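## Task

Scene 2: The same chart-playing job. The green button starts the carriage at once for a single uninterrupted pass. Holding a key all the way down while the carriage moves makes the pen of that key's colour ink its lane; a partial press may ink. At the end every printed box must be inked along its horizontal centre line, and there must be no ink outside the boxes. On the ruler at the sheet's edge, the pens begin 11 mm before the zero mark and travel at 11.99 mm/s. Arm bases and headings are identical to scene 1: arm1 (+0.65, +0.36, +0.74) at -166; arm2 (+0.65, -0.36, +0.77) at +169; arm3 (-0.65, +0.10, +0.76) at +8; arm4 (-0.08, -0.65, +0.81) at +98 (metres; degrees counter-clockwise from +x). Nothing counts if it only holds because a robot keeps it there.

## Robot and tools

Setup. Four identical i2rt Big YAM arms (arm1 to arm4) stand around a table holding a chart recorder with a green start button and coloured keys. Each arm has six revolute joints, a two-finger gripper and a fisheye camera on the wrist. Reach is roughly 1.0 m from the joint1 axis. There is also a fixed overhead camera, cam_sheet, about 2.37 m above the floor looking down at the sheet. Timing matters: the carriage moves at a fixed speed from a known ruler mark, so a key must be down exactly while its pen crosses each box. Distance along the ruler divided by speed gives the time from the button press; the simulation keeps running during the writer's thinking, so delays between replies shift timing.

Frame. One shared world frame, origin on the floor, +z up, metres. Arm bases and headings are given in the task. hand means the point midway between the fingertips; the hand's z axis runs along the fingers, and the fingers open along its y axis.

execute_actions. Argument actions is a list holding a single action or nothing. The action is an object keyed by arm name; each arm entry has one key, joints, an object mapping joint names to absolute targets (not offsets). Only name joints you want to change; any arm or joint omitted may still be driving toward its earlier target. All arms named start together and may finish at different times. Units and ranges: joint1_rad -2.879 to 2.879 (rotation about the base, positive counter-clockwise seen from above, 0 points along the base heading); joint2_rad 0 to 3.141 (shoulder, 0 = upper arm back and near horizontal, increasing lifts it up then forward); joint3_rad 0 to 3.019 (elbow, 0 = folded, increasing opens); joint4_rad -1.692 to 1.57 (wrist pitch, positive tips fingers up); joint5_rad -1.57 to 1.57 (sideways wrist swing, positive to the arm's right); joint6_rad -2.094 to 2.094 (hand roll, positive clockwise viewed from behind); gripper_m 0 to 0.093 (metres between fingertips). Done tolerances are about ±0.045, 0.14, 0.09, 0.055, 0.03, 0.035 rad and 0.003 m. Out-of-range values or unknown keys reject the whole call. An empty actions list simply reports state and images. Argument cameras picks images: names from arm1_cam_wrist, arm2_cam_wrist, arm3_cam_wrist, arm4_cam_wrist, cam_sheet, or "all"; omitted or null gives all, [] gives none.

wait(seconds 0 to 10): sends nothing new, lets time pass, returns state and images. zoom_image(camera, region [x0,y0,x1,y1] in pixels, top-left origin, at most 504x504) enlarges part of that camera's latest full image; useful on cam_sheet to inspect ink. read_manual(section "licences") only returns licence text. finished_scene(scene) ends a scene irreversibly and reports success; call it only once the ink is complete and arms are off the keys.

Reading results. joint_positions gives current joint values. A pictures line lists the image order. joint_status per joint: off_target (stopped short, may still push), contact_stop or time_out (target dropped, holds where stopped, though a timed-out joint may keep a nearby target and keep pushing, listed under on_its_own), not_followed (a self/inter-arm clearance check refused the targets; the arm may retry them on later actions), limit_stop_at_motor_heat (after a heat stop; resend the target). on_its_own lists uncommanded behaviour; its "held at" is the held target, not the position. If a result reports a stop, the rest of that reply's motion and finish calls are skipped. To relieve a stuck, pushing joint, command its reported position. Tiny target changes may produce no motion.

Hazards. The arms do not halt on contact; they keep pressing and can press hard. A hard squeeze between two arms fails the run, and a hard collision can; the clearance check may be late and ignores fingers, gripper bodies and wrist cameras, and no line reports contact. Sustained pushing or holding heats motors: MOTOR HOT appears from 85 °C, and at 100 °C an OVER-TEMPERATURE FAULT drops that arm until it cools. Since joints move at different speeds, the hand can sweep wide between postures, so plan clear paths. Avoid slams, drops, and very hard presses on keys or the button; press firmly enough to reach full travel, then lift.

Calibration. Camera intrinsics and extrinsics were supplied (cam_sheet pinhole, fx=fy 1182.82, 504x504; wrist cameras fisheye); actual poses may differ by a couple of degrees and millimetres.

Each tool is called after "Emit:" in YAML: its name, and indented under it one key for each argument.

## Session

Emit:
execute_actions:
  actions: []

Scene clock: 0.00 s.
arm1.joint_positions: joint1_rad=+0.841 joint2_rad=+0.423 joint3_rad=+1.662 joint4_rad=-1.386 joint5_rad=+0.049 joint6_rad=-0.514 gripper_m=+0.094
arm1.joint_status: not commanded
arm1.hand: x=+0.5999 y=+0.2991 z=+1.4162 quat_wxyz=(-0.167, -0.545, -0.530, +0.628) (m; scene frame)
arm2.joint_positions: joint1_rad=+0.913 joint2_rad=+0.575 joint3_rad=+1.697 joint4_rad=-1.325 joint5_rad=+0.052 joint6_rad=+0.459 gripper_m=+0.095
arm2.joint_status: not commanded
arm2.hand: x=+0.5348 y=-0.4490 z=+1.4556 quat_wxyz=(+0.333, +0.770, +0.082, -0.539) (m; scene frame)
arm3.joint_positions: joint1_rad=+0.213 joint2_rad=+0.602 joint3_rad=+1.333 joint4_rad=-1.416 joint5_rad=+0.166 joint6_rad=+0.208 gripper_m=+0.095
arm3.joint_status: not commanded
arm3.hand: x=-0.4348 y=+0.1508 z=+1.2674 quat_wxyz=(-0.433, +0.031, -0.900, -0.046) (m; scene frame)
arm4.joint_positions: joint1_rad=+0.406 joint2_rad=+0.573 joint3_rad=+1.627 joint4_rad=-1.385 joint5_rad=+0.017 joint6_rad=-0.559 gripper_m=+0.094
arm4.joint_status: not commanded
arm4.hand: x=-0.1536 y=-0.5040 z=+1.4503 quat_wxyz=(-0.414, +0.790, -0.198, -0.406) (m; scene frame)
pictures: arm1_cam_wrist, arm2_cam_wrist, arm3_cam_wrist, arm4_cam_wrist, cam_sheet
camera_calibration (this result's frames):
arm1_cam_wrist: T_world_to_cam=[[-0.785877, 0.375551, 0.491283, -0.333681], [0.000440101, 0.794804, -0.606866, 0.629924], [-0.618383, -0.476706, -0.624783, 1.52391], [0, 0, 0, 1]] pos_world=[0.67985, 0.351104, 1.49832]
arm2_cam_wrist: T_world_to_cam=[[-0.474694, 0.757471, -0.448223, 1.24463], [0.793814, 0.148491, -0.589754, 0.503944], [-0.380164, -0.635758, -0.671779, 1.01722], [0, 0, 0, 1]] pos_world=[0.577488, -0.370894, 1.53842]
arm3_cam_wrist: T_world_to_cam=[[0.093887, -0.993736, -0.0606191, 0.265681], [-0.961735, -0.074785, -0.263578, -0.0676171], [0.257394, 0.0830461, -0.962731, 1.44506], [0, 0, 0, 1]] pos_world=[-0.461923, 0.138954, 1.38949]
arm4_cam_wrist: T_world_to_cam=[[0.649801, 0.577377, 0.494363, -0.328526], [0.75948, -0.466826, -0.45306, 0.541797], [-0.0308051, 0.669857, -0.741851, 1.53467], [0, 0, 0, 1]] pos_world=[-0.150732, -0.585402, 1.54637]
Images, in order (width x height): arm1_cam_wrist 504x504, arm2_cam_wrist 504x504, arm3_cam_wrist 504x504, arm4_cam_wrist 504x504, cam_sheet 504x504.

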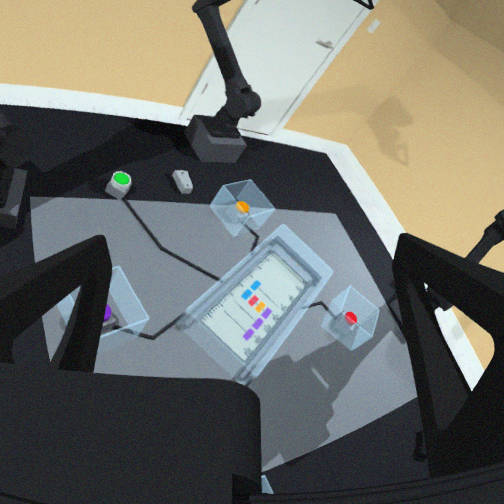

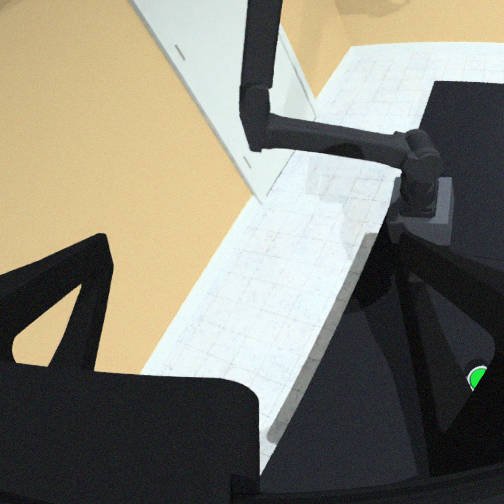

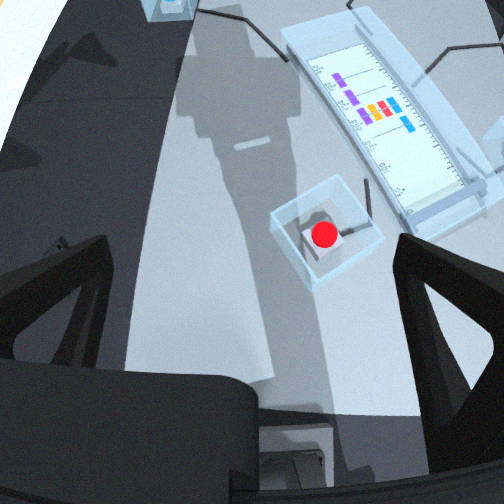

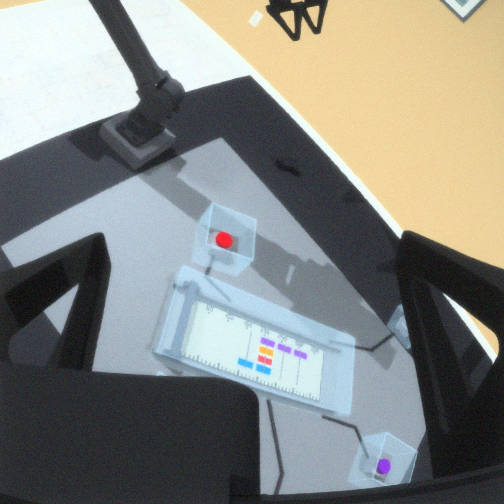

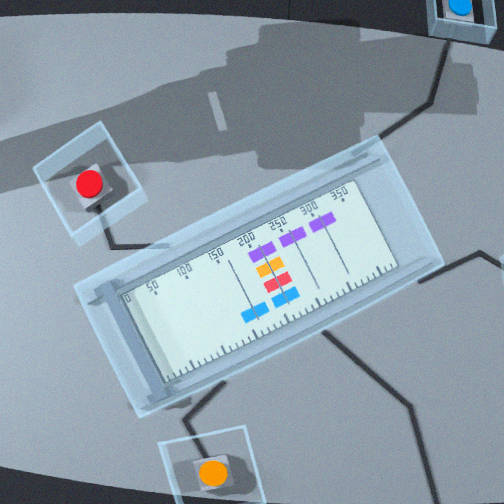

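Emit:
zoom_image:
  camera: "cam_sheet"
  region: [100, 170, 420, 420]

Emit:
zoom_image:
  camera: "cam_sheet"
  region: [200, 190, 380, 350]

Region (100, 170, 420, 420) of cam_sheet's 504x504 image, scaled by 1.575, with more detail than that image has; it fills the top 394 rows of this view, and the rest is white.

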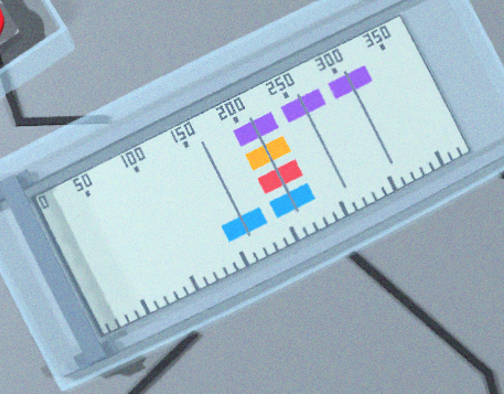

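Region (200, 190, 380, 350) of cam_sheet's 504x504 image, scaled by 2.800, with more detail than that image has.

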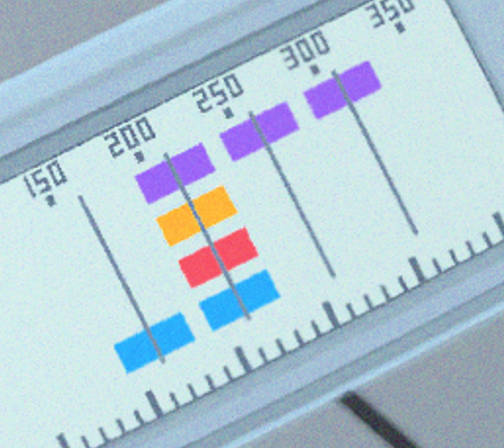

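Emit:
execute_actions:
  actions:
    - {"arm1":{"joints":{"joint1_rad":-0.419,"joint2_rad":1.24,"joint3_rad":0.94,"joint4_rad":-1.029,"joint5_rad":0,"joint6_rad":0,"gripper_m":0}},"arm2":{"joints":{"joint1_rad":-0.82,"joint2_rad":1.29,"joint3_rad":0.9,"joint4_rad":-0.941,"joint5_rad":0,"joint6_rad":0,"gripper_m":0}},"arm3":{"joints":{"joint1_rad":-0.192,"joint2_rad":1.3,"joint3_rad":0.94,"joint4_rad":-0.974,"joint5_rad":0,"joint6_rad":0,"gripper_m":0}},"arm4":{"joints":{"joint1_rad":-0.204,"joint2_rad":1.21,"joint3_rad":0.715,"joint4_rad":-0.798,"joint5_rad":0,"joint6_rad":0,"gripper_m":0}}}

Scene clock: 33.87 s.
arm1.joint_positions: joint1_rad=-0.417 joint2_rad=+1.251 joint3_rad=+0.934 joint4_rad=-1.027 joint5_rad=-0.001 joint6_rad=-0.010 gripper_m=+0.001
arm1.joint_status: all done
arm1.hand: x=+0.2689 y=+0.4288 z=+0.8921 quat_wxyz=(+0.012, -0.991, +0.084, +0.107) (m; scene frame)
arm2.joint_positions: joint1_rad=-0.822 joint2_rad=+1.287 joint3_rad=+0.896 joint4_rad=-0.941 joint5_rad=+0.000 joint6_rad=+0.013 gripper_m=+0.001
arm2.joint_status: all done
arm2.hand: x=+0.4455 y=-0.0253 z=+0.8961 quat_wxyz=(-0.056, +0.863, -0.491, -0.106) (m; scene frame)
arm3.joint_positions: joint1_rad=-0.189 joint2_rad=+1.301 joint3_rad=+0.922 joint4_rad=-0.985 joint5_rad=+0.005 joint6_rad=+0.011 gripper_m=+0.001
arm3.joint_status: all done
arm3.hand: x=-0.2596 y=+0.0805 z=+0.8977 quat_wxyz=(-0.105, -0.029, -0.994, +0.005) (m; scene frame)
arm4.joint_positions: joint1_rad=-0.210 joint2_rad=+1.217 joint3_rad=+0.711 joint4_rad=-0.810 joint5_rad=+0.000 joint6_rad=-0.012 gripper_m=+0.001
arm4.joint_status: all done
arm4.hand: x=-0.0533 y=-0.2997 z=+0.8888 quat_wxyz=(-0.087, +0.680, -0.723, -0.087) (m; scene frame)
pictures: arm1_cam_wrist, arm2_cam_wrist, arm3_cam_wrist, arm4_cam_wrist, cam_sheet
camera_calibration (this result's frames):
arm1_cam_wrist: T_world_to_cam=[[0.158471, 0.987356, 0.00379037, -0.466517], [0.90789, -0.147224, 0.392506, -0.522676], [0.388101, -0.0587597, -0.919742, 0.86695], [0, 0, 0, 1]] pos_world=[0.211997, 0.43461, 1.00429]
arm2_cam_wrist: T_world_to_cam=[[0.872339, 0.48871, -0.0137078, -0.365791], [0.457065, -0.805258, 0.377692, -0.559129], [0.173543, -0.335741, -0.92583, 0.865412], [0, 0, 0, 1]] pos_world=[0.424465, 0.0190761, 1.00739]
arm3_cam_wrist: T_world_to_cam=[[-0.0629996, -0.998013, 0.00125359, 0.0610417], [-0.910326, 0.0579791, 0.409812, -0.603618], [-0.40907, 0.0246768, -0.912169, 0.836176], [0, 0, 0, 1]] pos_world=[-0.203589, 0.0752834, 1.01003]
arm4_cam_wrist: T_world_to_cam=[[0.998108, -0.0612281, -0.00561006, 0.037439], [-0.0544259, -0.922284, 0.382662, -0.616108], [-0.0286037, -0.381633, -0.923871, 0.831053], [0, 0, 0, 1]] pos_world=[-0.0471292, -0.248777, 1.00376]
Images, in order (width x height): arm1_cam_wrist 504x504, arm2_cam_wrist 504x504, arm3_cam_wrist 504x504, arm4_cam_wrist 504x504, cam_sheet 504x504.

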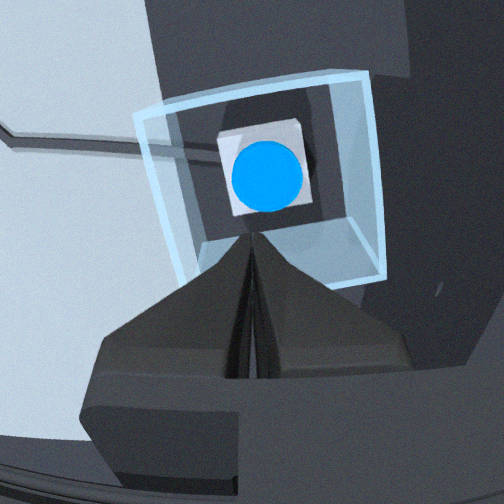

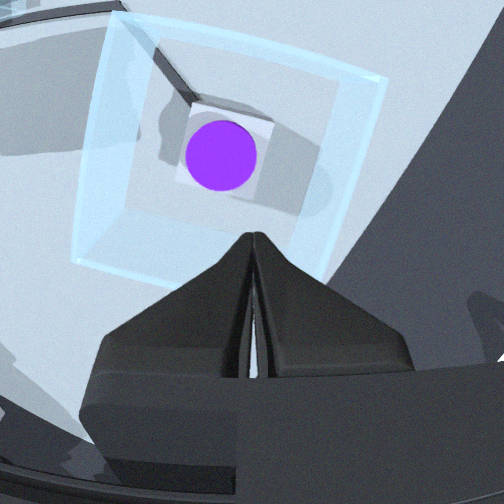

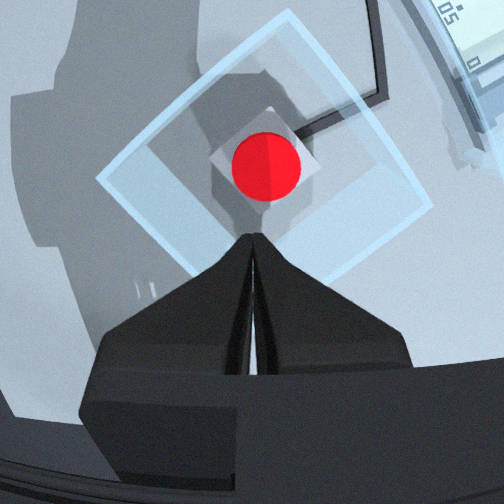

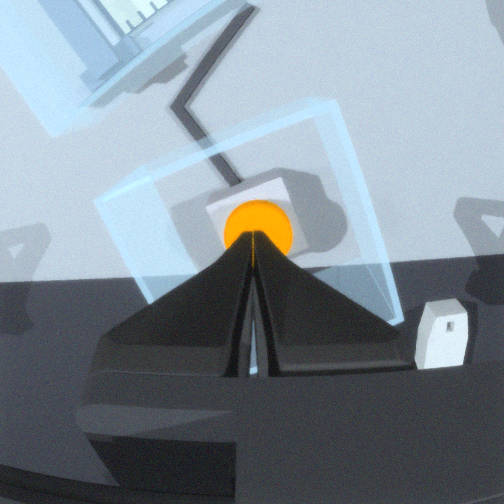

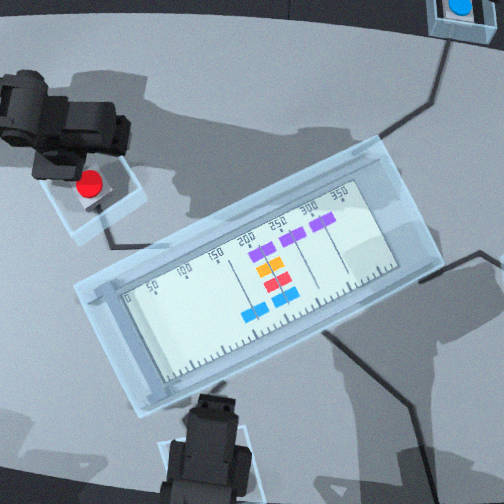

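Emit:
execute_actions:
  actions:
    - {"arm1":{"joints":{"joint1_rad":-0.432,"joint2_rad":1.45,"joint3_rad":0.985,"joint4_rad":-1.033}},"arm2":{"joints":{"joint1_rad":-0.78,"joint2_rad":1.53,"joint3_rad":0.98,"joint4_rad":-0.953}},"arm3":{"joints":{"joint1_rad":-0.22,"joint2_rad":1.49,"joint3_rad":0.97,"joint4_rad":-0.977}},"arm4":{"joints":{"joint1_rad":-0.232,"joint2_rad":1.41,"joint3_rad":0.705,"joint4_rad":-0.798}}}

Emit:
execute_actions:
  actions:
    - {"arm1":{"joints":{"joint2_rad":1.63}},"arm2":{"joints":{"joint2_rad":1.71}},"arm3":{"joints":{"joint2_rad":1.67}},"arm4":{"joints":{"joint2_rad":1.6}}}

Scene clock: 45.40 s.
arm1.joint_positions: joint1_rad=-0.422 joint2_rad=+1.452 joint3_rad=+0.945 joint4_rad=-1.027 joint5_rad=-0.001 joint6_rad=-0.010 gripper_m=+0.001
arm1.joint_status: all done
arm1.hand: x=+0.2680 y=+0.4310 z=+0.8227 quat_wxyz=(+0.003, -0.996, +0.087, +0.012) (m; scene frame)
arm2.joint_positions: joint1_rad=-0.784 joint2_rad=+1.539 joint3_rad=+0.949 joint4_rad=-0.948 joint5_rad=+0.000 joint6_rad=+0.013 gripper_m=+0.001
arm2.joint_status: all done
arm2.hand: x=+0.4271 y=-0.0245 z=+0.8205 quat_wxyz=(-0.006, +0.878, -0.477, -0.016) (m; scene frame)
arm3.joint_positions: joint1_rad=-0.210 joint2_rad=+1.499 joint3_rad=+0.935 joint4_rad=-0.985 joint5_rad=+0.004 joint6_rad=+0.011 gripper_m=+0.001
arm3.joint_status: all done
arm3.hand: x=-0.2605 y=+0.0723 z=+0.8296 quat_wxyz=(-0.013, -0.040, -0.999, +0.004) (m; scene frame)
arm4.joint_positions: joint1_rad=-0.223 joint2_rad=+1.424 joint3_rad=+0.695 joint4_rad=-0.807 joint5_rad=+0.000 joint6_rad=-0.011 gripper_m=+0.001
arm4.joint_status: all done
arm4.hand: x=-0.0515 y=-0.3242 z=+0.8173 quat_wxyz=(-0.006, +0.680, -0.733, -0.012) (m; scene frame)
pictures: arm1_cam_wrist, arm2_cam_wrist, arm3_cam_wrist, arm4_cam_wrist, cam_sheet
camera_calibration (this result's frames):
arm1_cam_wrist: T_world_to_cam=[[0.16319, 0.986595, -0.0000535542, -0.46602], [0.817796, -0.135239, 0.559392, -0.612639], [0.551886, -0.0913311, -0.828903, 0.698944], [0, 0, 0, 1]] pos_world=[0.191326, 0.440755, 0.922037]
arm2_cam_wrist: T_world_to_cam=[[0.853853, 0.520489, -0.00525281, -0.349419], [0.433899, -0.706157, 0.55953, -0.658322], [0.28752, -0.480035, -0.828794, 0.667008], [0, 0, 0, 1]] pos_world=[0.39222, 0.0371769, 0.919327]
arm3_cam_wrist: T_world_to_cam=[[-0.0837962, -0.996476, 0.00365799, 0.045324], [-0.819049, 0.0709658, 0.569318, -0.685585], [-0.567572, 0.0447106, -0.822109, 0.656427], [0, 0, 0, 1]] pos_world=[-0.18516, 0.0644681, 0.929805]
arm4_cam_wrist: T_world_to_cam=[[0.997219, -0.0741012, -0.0080058, 0.0314363], [-0.0560032, -0.815846, 0.575551, -0.734443], [-0.0491805, -0.573501, -0.817727, 0.605689], [0, 0, 0, 1]] pos_world=[-0.042692, -0.2495, 0.918249]
Images, in order (width x height): arm1_cam_wrist 504x504, arm2_cam_wrist 504x504, arm3_cam_wrist 504x504, arm4_cam_wrist 504x504, cam_sheet 504x504.

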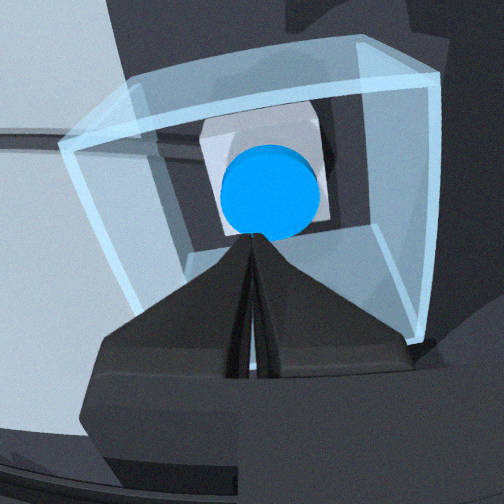

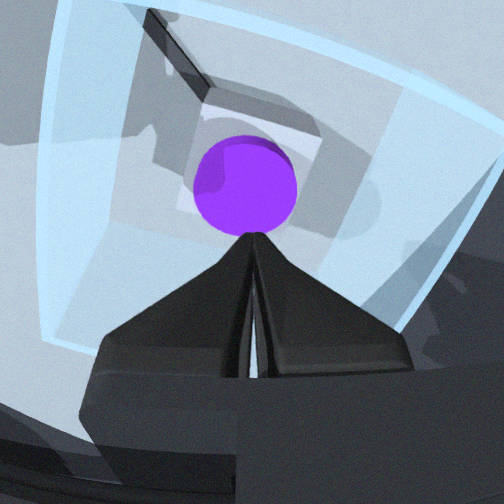

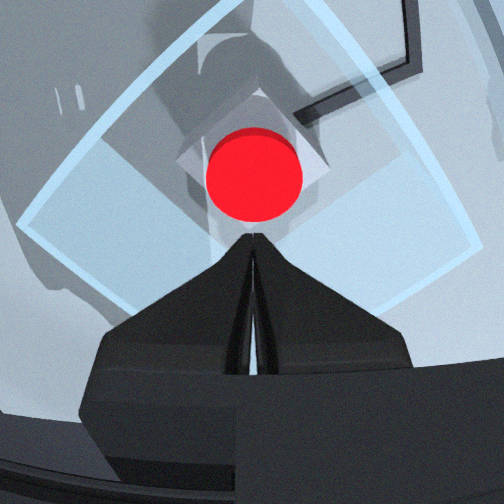

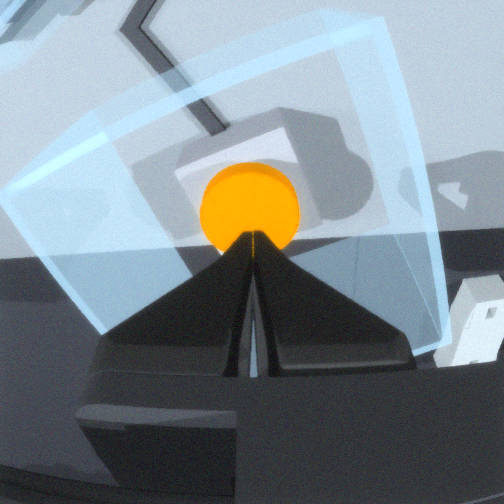

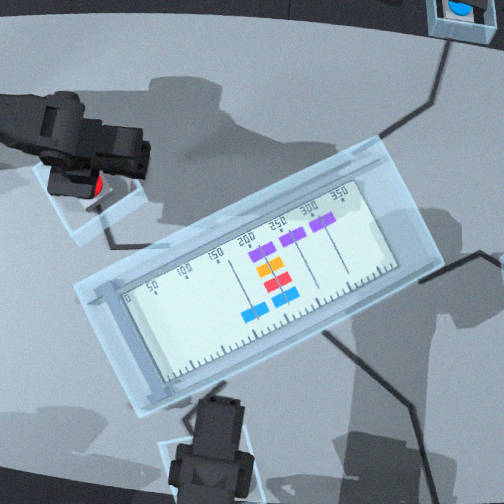

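Scene clock: 46.30 s.
arm1.joint_positions: joint1_rad=-0.422 joint2_rad=+1.590 joint3_rad=+0.971 joint4_rad=-1.035 joint5_rad=-0.001 joint6_rad=-0.010 gripper_m=+0.001
arm1.joint_status: all done
arm1.hand: x=+0.2685 y=+0.4311 z=+0.7806 quat_wxyz=(-0.003, -0.995, +0.087, -0.047) (m; scene frame)
arm2.joint_positions: joint1_rad=-0.784 joint2_rad=+1.668 joint3_rad=+0.980 joint4_rad=-0.956 joint5_rad=+0.000 joint6_rad=+0.013 gripper_m=+0.001
arm2.joint_status: all done
arm2.hand: x=+0.4269 y=-0.0244 z=+0.7806 quat_wxyz=(+0.018, +0.878, -0.477, +0.031) (m; scene frame)
arm3.joint_positions: joint1_rad=-0.210 joint2_rad=+1.651 joint3_rad=+0.956 joint4_rad=-0.987 joint5_rad=+0.004 joint6_rad=+0.011 gripper_m=+0.001
arm3.joint_status: all done
arm3.hand: x=-0.2652 y=+0.0725 z=+0.7799 quat_wxyz=(+0.054, -0.039, -0.998, +0.002) (m; scene frame)
arm4.joint_positions: joint1_rad=-0.223 joint2_rad=+1.575 joint3_rad=+0.708 joint4_rad=-0.806 joint5_rad=+0.000 joint6_rad=-0.011 gripper_m=+0.001
arm4.joint_status: all done
arm4.hand: x=-0.0531 y=-0.3383 z=+0.7759 quat_wxyz=(+0.045, +0.679, -0.732, +0.034) (m; scene frame)
pictures: arm1_cam_wrist, arm2_cam_wrist, arm3_cam_wrist, arm4_cam_wrist, cam_sheet
camera_calibration (this result's frames):
arm1_cam_wrist: T_world_to_cam=[[0.16396, 0.986463, -0.00280689, -0.464157], [0.745961, -0.122123, 0.654697, -0.65019], [0.645491, -0.109438, -0.755886, 0.589471], [0, 0, 0, 1]] pos_world=[0.180621, 0.442981, 0.869947]
arm2_cam_wrist: T_world_to_cam=[[0.853866, 0.520492, -0.000590884, -0.353221], [0.398494, -0.652998, 0.644046, -0.68548], [0.334835, -0.550165, -0.764986, 0.562356], [0, 0, 0, 1]] pos_world=[0.386467, 0.04562, 0.871467]
arm3_cam_wrist: T_world_to_cam=[[-0.0834314, -0.996497, 0.00572033, 0.0438252], [-0.735865, 0.0654788, 0.673955, -0.720275], [-0.671969, 0.0520196, -0.73875, 0.519658], [0, 0, 0, 1]] pos_world=[-0.177174, 0.063802, 0.869079]
arm4_cam_wrist: T_world_to_cam=[[0.997222, -0.0738696, -0.00958373, 0.0330024], [-0.0475236, -0.73001, 0.681782, -0.775095], [-0.0573592, -0.679432, -0.731493, 0.460529], [0, 0, 0, 1]] pos_world=[-0.0433304, -0.250491, 0.865635]
Images, in order (width x height): arm1_cam_wrist 504x504, arm2_cam_wrist 504x504, arm3_cam_wrist 504x504, arm4_cam_wrist 504x504, cam_sheet 504x504.

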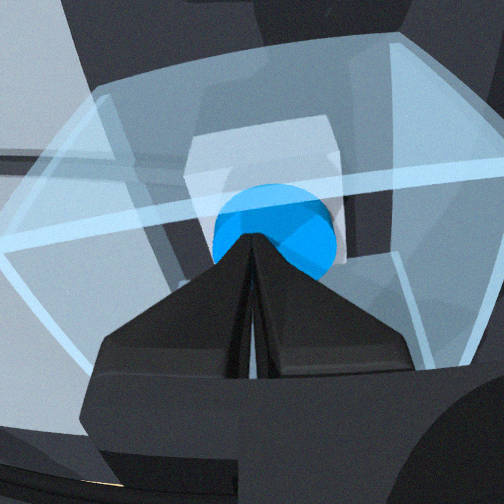

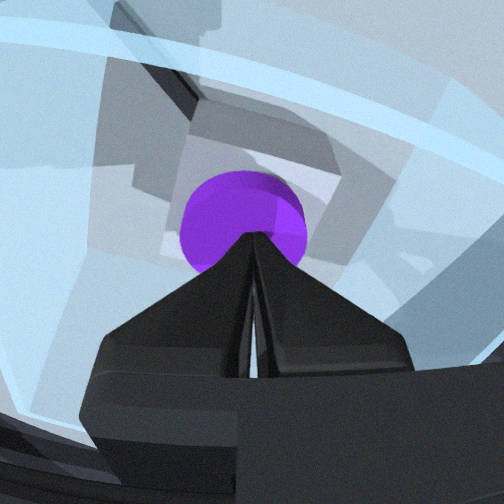

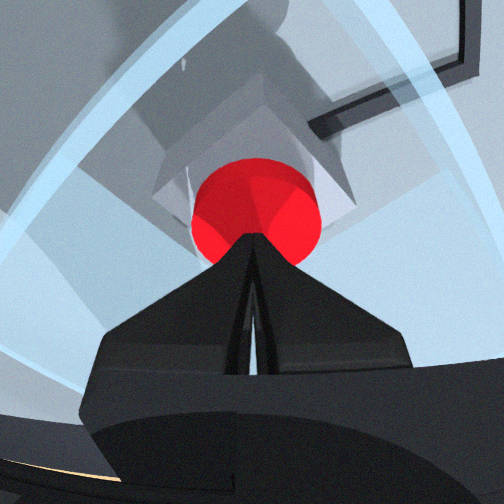

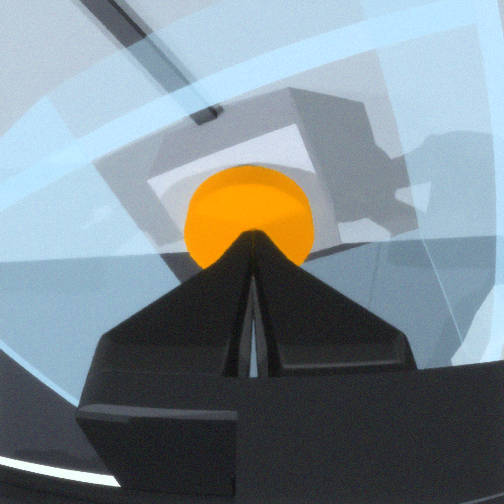

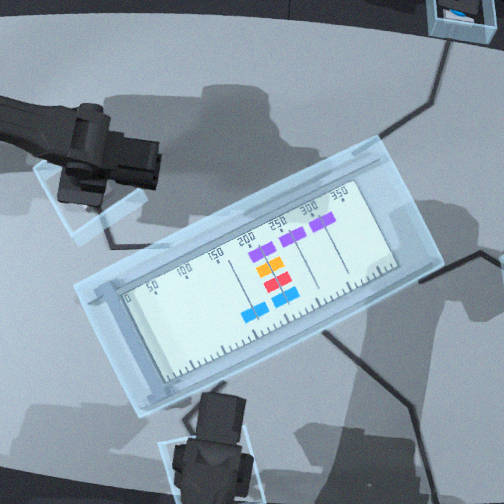

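Emit:
execute_actions:
  actions:
    - {"arm1":{"joints":{"joint2_rad":1.72}},"arm2":{"joints":{"joint2_rad":1.8}},"arm3":{"joints":{"joint2_rad":1.77}},"arm4":{"joints":{"joint2_rad":1.69}}}

Scene clock: 50.07 s.
arm1.joint_positions: joint1_rad=-0.422 joint2_rad=+1.617 joint3_rad=+0.990 joint4_rad=-1.061 joint5_rad=-0.001 joint6_rad=-0.010 gripper_m=+0.001
arm1.joint_status: all done
arm1.hand: x=+0.2683 y=+0.4311 z=+0.7767 quat_wxyz=(-0.004, -0.994, +0.087, -0.064) (m; scene frame)
arm2.joint_positions: joint1_rad=-0.784 joint2_rad=+1.686 joint3_rad=+0.997 joint4_rad=-0.983 joint5_rad=+0.000 joint6_rad=+0.013 gripper_m=+0.001
arm2.joint_status: all done
arm2.hand: x=+0.4269 y=-0.0243 z=+0.7793 quat_wxyz=(+0.024, +0.878, -0.477, +0.043) (m; scene frame)
arm3.joint_positions: joint1_rad=-0.210 joint2_rad=+1.676 joint3_rad=+0.972 joint4_rad=-1.006 joint5_rad=+0.004 joint6_rad=+0.011 gripper_m=+0.001
arm3.joint_status: all done
arm3.hand: x=-0.2646 y=+0.0724 z=+0.7759 quat_wxyz=(+0.067, -0.039, -0.997, +0.001) (m; scene frame)
arm4.joint_positions: joint1_rad=-0.223 joint2_rad=+1.593 joint3_rad=+0.724 joint4_rad=-0.832 joint5_rad=+0.000 joint6_rad=-0.011 gripper_m=+0.001
arm4.joint_status: all done
arm4.hand: x=-0.0532 y=-0.3388 z=+0.7749 quat_wxyz=(+0.055, +0.679, -0.731, +0.043) (m; scene frame)
pictures: arm1_cam_wrist, arm2_cam_wrist, arm3_cam_wrist, arm4_cam_wrist, cam_sheet
camera_calibration (this result's frames):
arm1_cam_wrist: T_world_to_cam=[[0.164227, 0.986416, -0.003451, -0.463741], [0.72392, -0.118147, 0.679692, -0.662784], [0.670052, -0.114122, -0.73349, 0.564705], [0, 0, 0, 1]] pos_world=[0.17758, 0.443581, 0.863093]
arm2_cam_wrist: T_world_to_cam=[[0.853829, 0.520554, 0.000469668, -0.354025], [0.388996, -0.638643, 0.663941, -0.695701], [0.345917, -0.566709, -0.747785, 0.542829], [0, 0, 0, 1]] pos_world=[0.385128, 0.0476114, 0.86799]
arm3_cam_wrist: T_world_to_cam=[[-0.0833259, -0.996504, 0.00612475, 0.0435638], [-0.717646, 0.0642703, 0.693436, -0.727336], [-0.691405, 0.0533857, -0.720492, 0.497673], [0, 0, 0, 1]] pos_world=[-0.174247, 0.063589, 0.862663]
arm4_cam_wrist: T_world_to_cam=[[0.997193, -0.074226, -0.00985011, 0.0330932], [-0.0459981, -0.711072, 0.701613, -0.78366], [-0.0590821, -0.699191, -0.71249, 0.437959], [0, 0, 0, 1]] pos_world=[-0.0431716, -0.248565, 0.862194]
Images, in order (width x height): arm1_cam_wrist 504x504, arm2_cam_wrist 504x504, arm3_cam_wrist 504x504, arm4_cam_wrist 504x504, cam_sheet 504x504.

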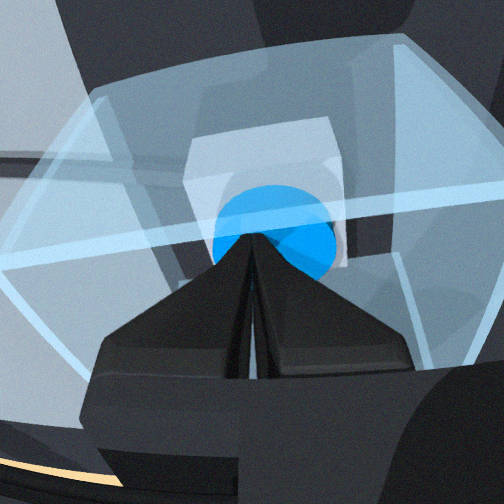

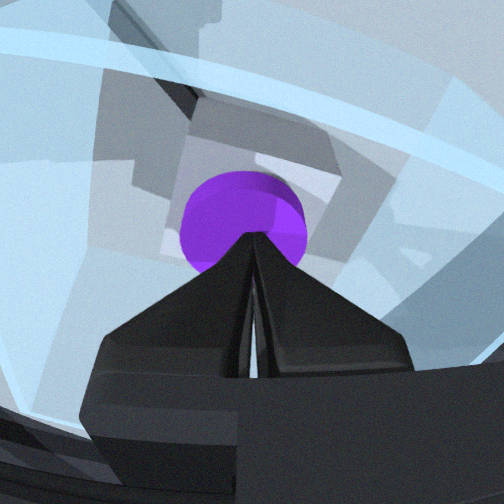

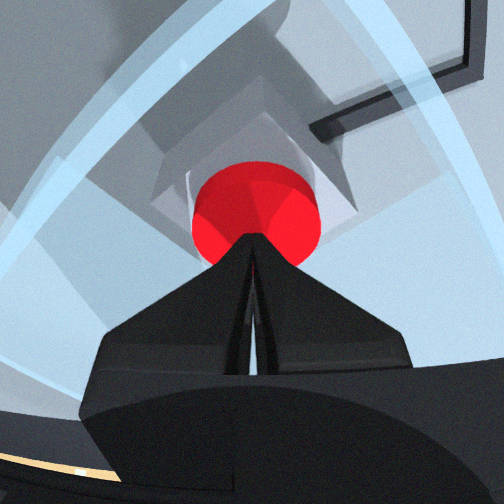

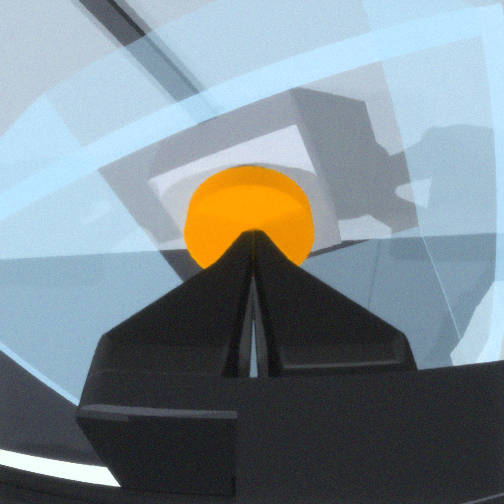

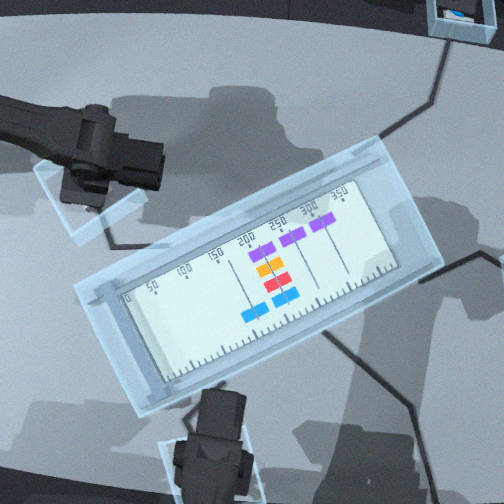

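Emit:
execute_actions:
  actions:
    - {"arm1":{"joints":{"joint1_rad":-0.45,"joint2_rad":1.5,"joint4_rad":-1.033}},"arm2":{"joints":{"joint2_rad":1.4,"joint4_rad":-0.953}},"arm3":{"joints":{"joint2_rad":1.54,"joint4_rad":-0.96}},"arm4":{"joints":{"joint2_rad":1.46,"joint4_rad":-0.78}}}
  cameras: []

Emit:
execute_actions:
  actions:
    - {"arm2":{"joints":{"joint1_rad":0.41,"joint2_rad":1.36,"joint3_rad":0.86,"joint4_rad":-0.93}}}

Scene clock: 57.83 s.
arm1.joint_positions: joint1_rad=-0.442 joint2_rad=+1.499 joint3_rad=+0.990 joint4_rad=-1.043 joint5_rad=-0.004 joint6_rad=-0.010 gripper_m=+0.001
arm1.joint_status: all done
arm1.hand: x=+0.2568 y=+0.4410 z=+0.8203 quat_wxyz=(+0.001, -0.995, +0.097, +0.003) (m; scene frame)
arm2.joint_positions: joint1_rad=-0.784 joint2_rad=+1.392 joint3_rad=+0.971 joint4_rad=-0.961 joint5_rad=+0.000 joint6_rad=+0.013 gripper_m=+0.001
arm2.joint_status: all done
arm2.hand: x=+0.4201 y=-0.0136 z=+0.8850 quat_wxyz=(-0.043, +0.875, -0.476, -0.084) (m; scene frame)
arm3.joint_positions: joint1_rad=-0.210 joint2_rad=+1.525 joint3_rad=+0.970 joint4_rad=-0.970 joint5_rad=+0.004 joint6_rad=+0.011 gripper_m=+0.001
arm3.joint_status: all done
arm3.hand: x=-0.2428 y=+0.0711 z=+0.8317 quat_wxyz=(-0.025, -0.040, -0.999, +0.004) (m; scene frame)
arm4.joint_positions: joint1_rad=-0.223 joint2_rad=+1.459 joint3_rad=+0.698 joint4_rad=-0.788 joint5_rad=+0.000 joint6_rad=-0.011 gripper_m=+0.001
arm4.joint_status: all done
arm4.hand: x=-0.0514 y=-0.3223 z=+0.8077 quat_wxyz=(-0.001, +0.680, -0.733, -0.008) (m; scene frame)
pictures: none
No camera images: the call's "cameras" was empty. Leave "cameras" out to get every camera's image.

Scene clock: 59.43 s.
arm1.joint_positions: joint1_rad=-0.442 joint2_rad=+1.499 joint3_rad=+0.990 joint4_rad=-1.043 joint5_rad=-0.004 joint6_rad=-0.010 gripper_m=+0.001
arm1.joint_status: not commanded
arm1.hand: x=+0.2568 y=+0.4410 z=+0.8203 quat_wxyz=(+0.001, -0.995, +0.097, +0.003) (m; scene frame)
arm2.joint_positions: joint1_rad=+0.410 joint2_rad=+1.362 joint3_rad=+0.854 joint4_rad=-0.934 joint5_rad=+0.000 joint6_rad=+0.012 gripper_m=+0.001
arm2.joint_status: all done
arm2.hand: x=+0.2835 y=-0.4382 z=+0.8536 quat_wxyz=(+0.007, +0.993, +0.100, -0.065) (m; scene frame)
arm3.joint_positions: joint1_rad=-0.210 joint2_rad=+1.525 joint3_rad=+0.970 joint4_rad=-0.970 joint5_rad=+0.004 joint6_rad=+0.011 gripper_m=+0.001
arm3.joint_status: not commanded
arm3.hand: x=-0.2428 y=+0.0711 z=+0.8317 quat_wxyz=(-0.025, -0.040, -0.999, +0.004) (m; scene frame)
arm4.joint_positions: joint1_rad=-0.223 joint2_rad=+1.459 joint3_rad=+0.698 joint4_rad=-0.788 joint5_rad=+0.000 joint6_rad=-0.011 gripper_m=+0.001
arm4.joint_status: not commanded
arm4.hand: x=-0.0514 y=-0.3223 z=+0.8077 quat_wxyz=(-0.001, +0.680, -0.733, -0.008) (m; scene frame)
pictures: arm1_cam_wrist, arm2_cam_wrist, arm3_cam_wrist, arm4_cam_wrist, cam_sheet
camera_calibration (this result's frames):
arm1_cam_wrist: T_world_to_cam=[[0.183922, 0.982935, -0.00323076, -0.475118], [0.804993, -0.148739, 0.574337, -0.603799], [0.564056, -0.108234, -0.818612, 0.700001], [0, 0, 0, 1]] pos_world=[0.178599, 0.452967, 0.918279]
arm2_cam_wrist: T_world_to_cam=[[-0.171693, 0.985135, -0.00553784, 0.483287], [0.86619, 0.153636, 0.475511, -0.580792], [0.469293, 0.0768452, -0.879693, 0.773049], [0, 0, 0, 1]] pos_world=[0.223267, -0.446277, 0.958895]
arm3_cam_wrist: T_world_to_cam=[[-0.0838328, -0.996474, 0.00327759, 0.0459042], [-0.832673, 0.0718584, 0.549082, -0.658705], [-0.547382, 0.043302, -0.835762, 0.684586], [0, 0, 0, 1]] pos_world=[-0.169907, 0.0634318, 0.933684]
arm4_cam_wrist: T_world_to_cam=[[0.997191, -0.0744505, -0.00815824, 0.0314468], [-0.0555546, -0.808325, 0.586109, -0.733438], [-0.0502306, -0.58401, -0.810191, 0.58949], [0, 0, 0, 1]] pos_world=[-0.0424938, -0.246247, 0.907731]
Images, in order (width x height): arm1_cam_wrist 504x504, arm2_cam_wrist 504x504, arm3_cam_wrist 504x504, arm4_cam_wrist 504x504, cam_sheet 504x504.

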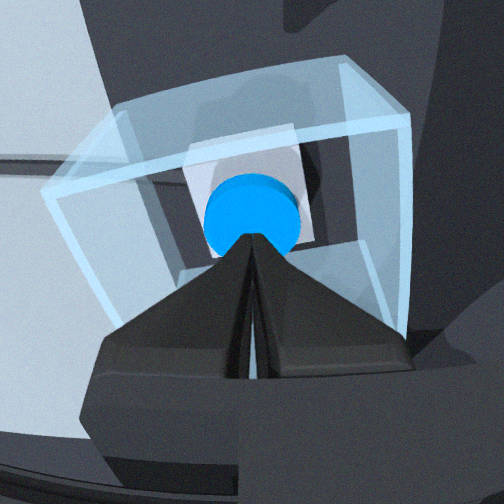

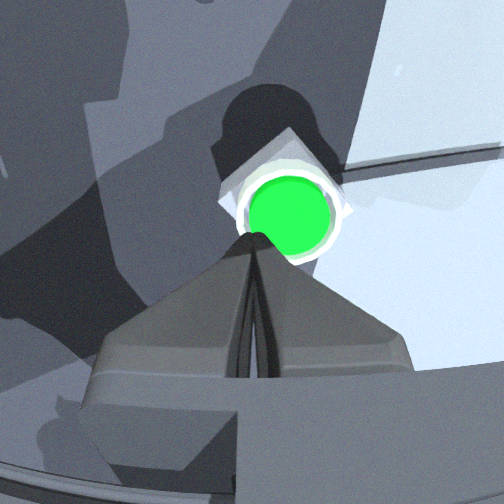

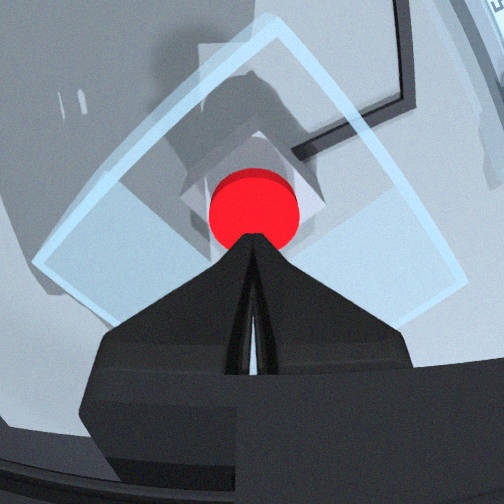

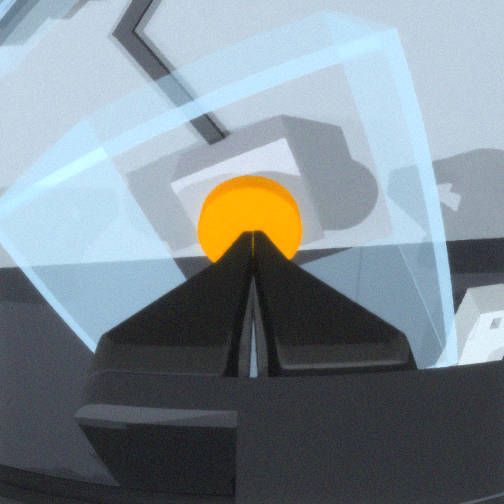

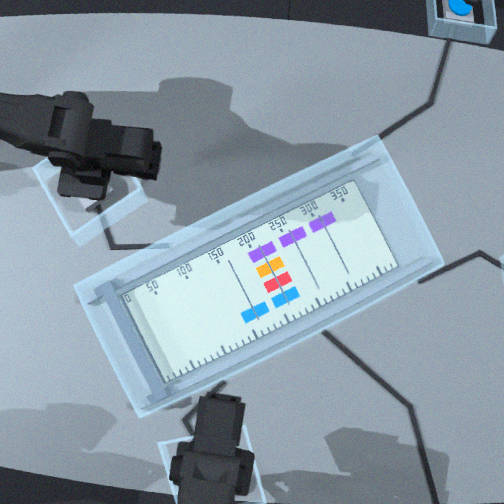

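Emit:
execute_actions:
  actions:
    - {"arm2":{"joints":{"joint1_rad":0.35,"joint2_rad":1.44,"joint3_rad":0.82,"joint4_rad":-0.913}}}
  cameras: ["arm2_cam_wrist"]

Scene clock: 63.30 s.
arm1.joint_positions: joint1_rad=-0.442 joint2_rad=+1.499 joint3_rad=+0.990 joint4_rad=-1.043 joint5_rad=-0.004 joint6_rad=-0.010 gripper_m=+0.001
arm1.joint_status: not commanded
arm1.hand: x=+0.2568 y=+0.4410 z=+0.8203 quat_wxyz=(+0.001, -0.995, +0.097, +0.003) (m; scene frame)
arm2.joint_positions: joint1_rad=+0.351 joint2_rad=+1.445 joint3_rad=+0.815 joint4_rad=-0.920 joint5_rad=+0.000 joint6_rad=+0.012 gripper_m=+0.001
arm2.joint_status: all done
arm2.hand: x=+0.2990 y=-0.4134 z=+0.8121 quat_wxyz=(+0.001, +0.997, +0.070, -0.012) (m; scene frame)
arm3.joint_positions: joint1_rad=-0.210 joint2_rad=+1.525 joint3_rad=+0.970 joint4_rad=-0.970 joint5_rad=+0.004 joint6_rad=+0.011 gripper_m=+0.001
arm3.joint_status: not commanded
arm3.hand: x=-0.2428 y=+0.0711 z=+0.8317 quat_wxyz=(-0.025, -0.040, -0.999, +0.004) (m; scene frame)
arm4.joint_positions: joint1_rad=-0.223 joint2_rad=+1.459 joint3_rad=+0.698 joint4_rad=-0.788 joint5_rad=+0.000 joint6_rad=-0.011 gripper_m=+0.001
arm4.joint_status: not commanded
arm4.hand: x=-0.0514 y=-0.3223 z=+0.8077 quat_wxyz=(-0.001, +0.680, -0.733, -0.008) (m; scene frame)
pictures: arm2_cam_wrist
camera_calibration (this result's frames):
arm2_cam_wrist: T_world_to_cam=[[-0.112776, 0.993619, -0.00149478, 0.443887], [0.817835, 0.0936789, 0.567777, -0.663609], [0.564294, 0.0628094, -0.823181, 0.647255], [0, 0, 0, 1]] pos_world=[0.22754, -0.419543, 0.910253]
Images, in order (width x height): arm2_cam_wrist 504x504.

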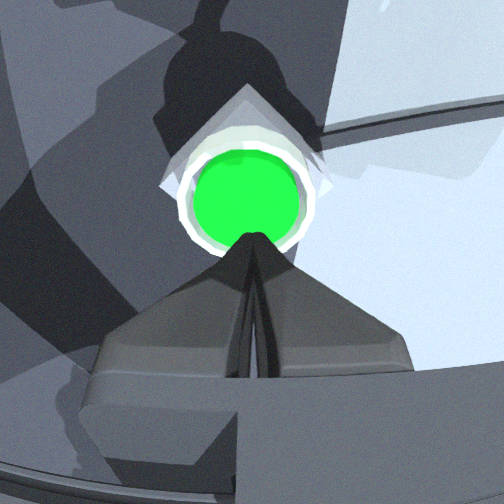

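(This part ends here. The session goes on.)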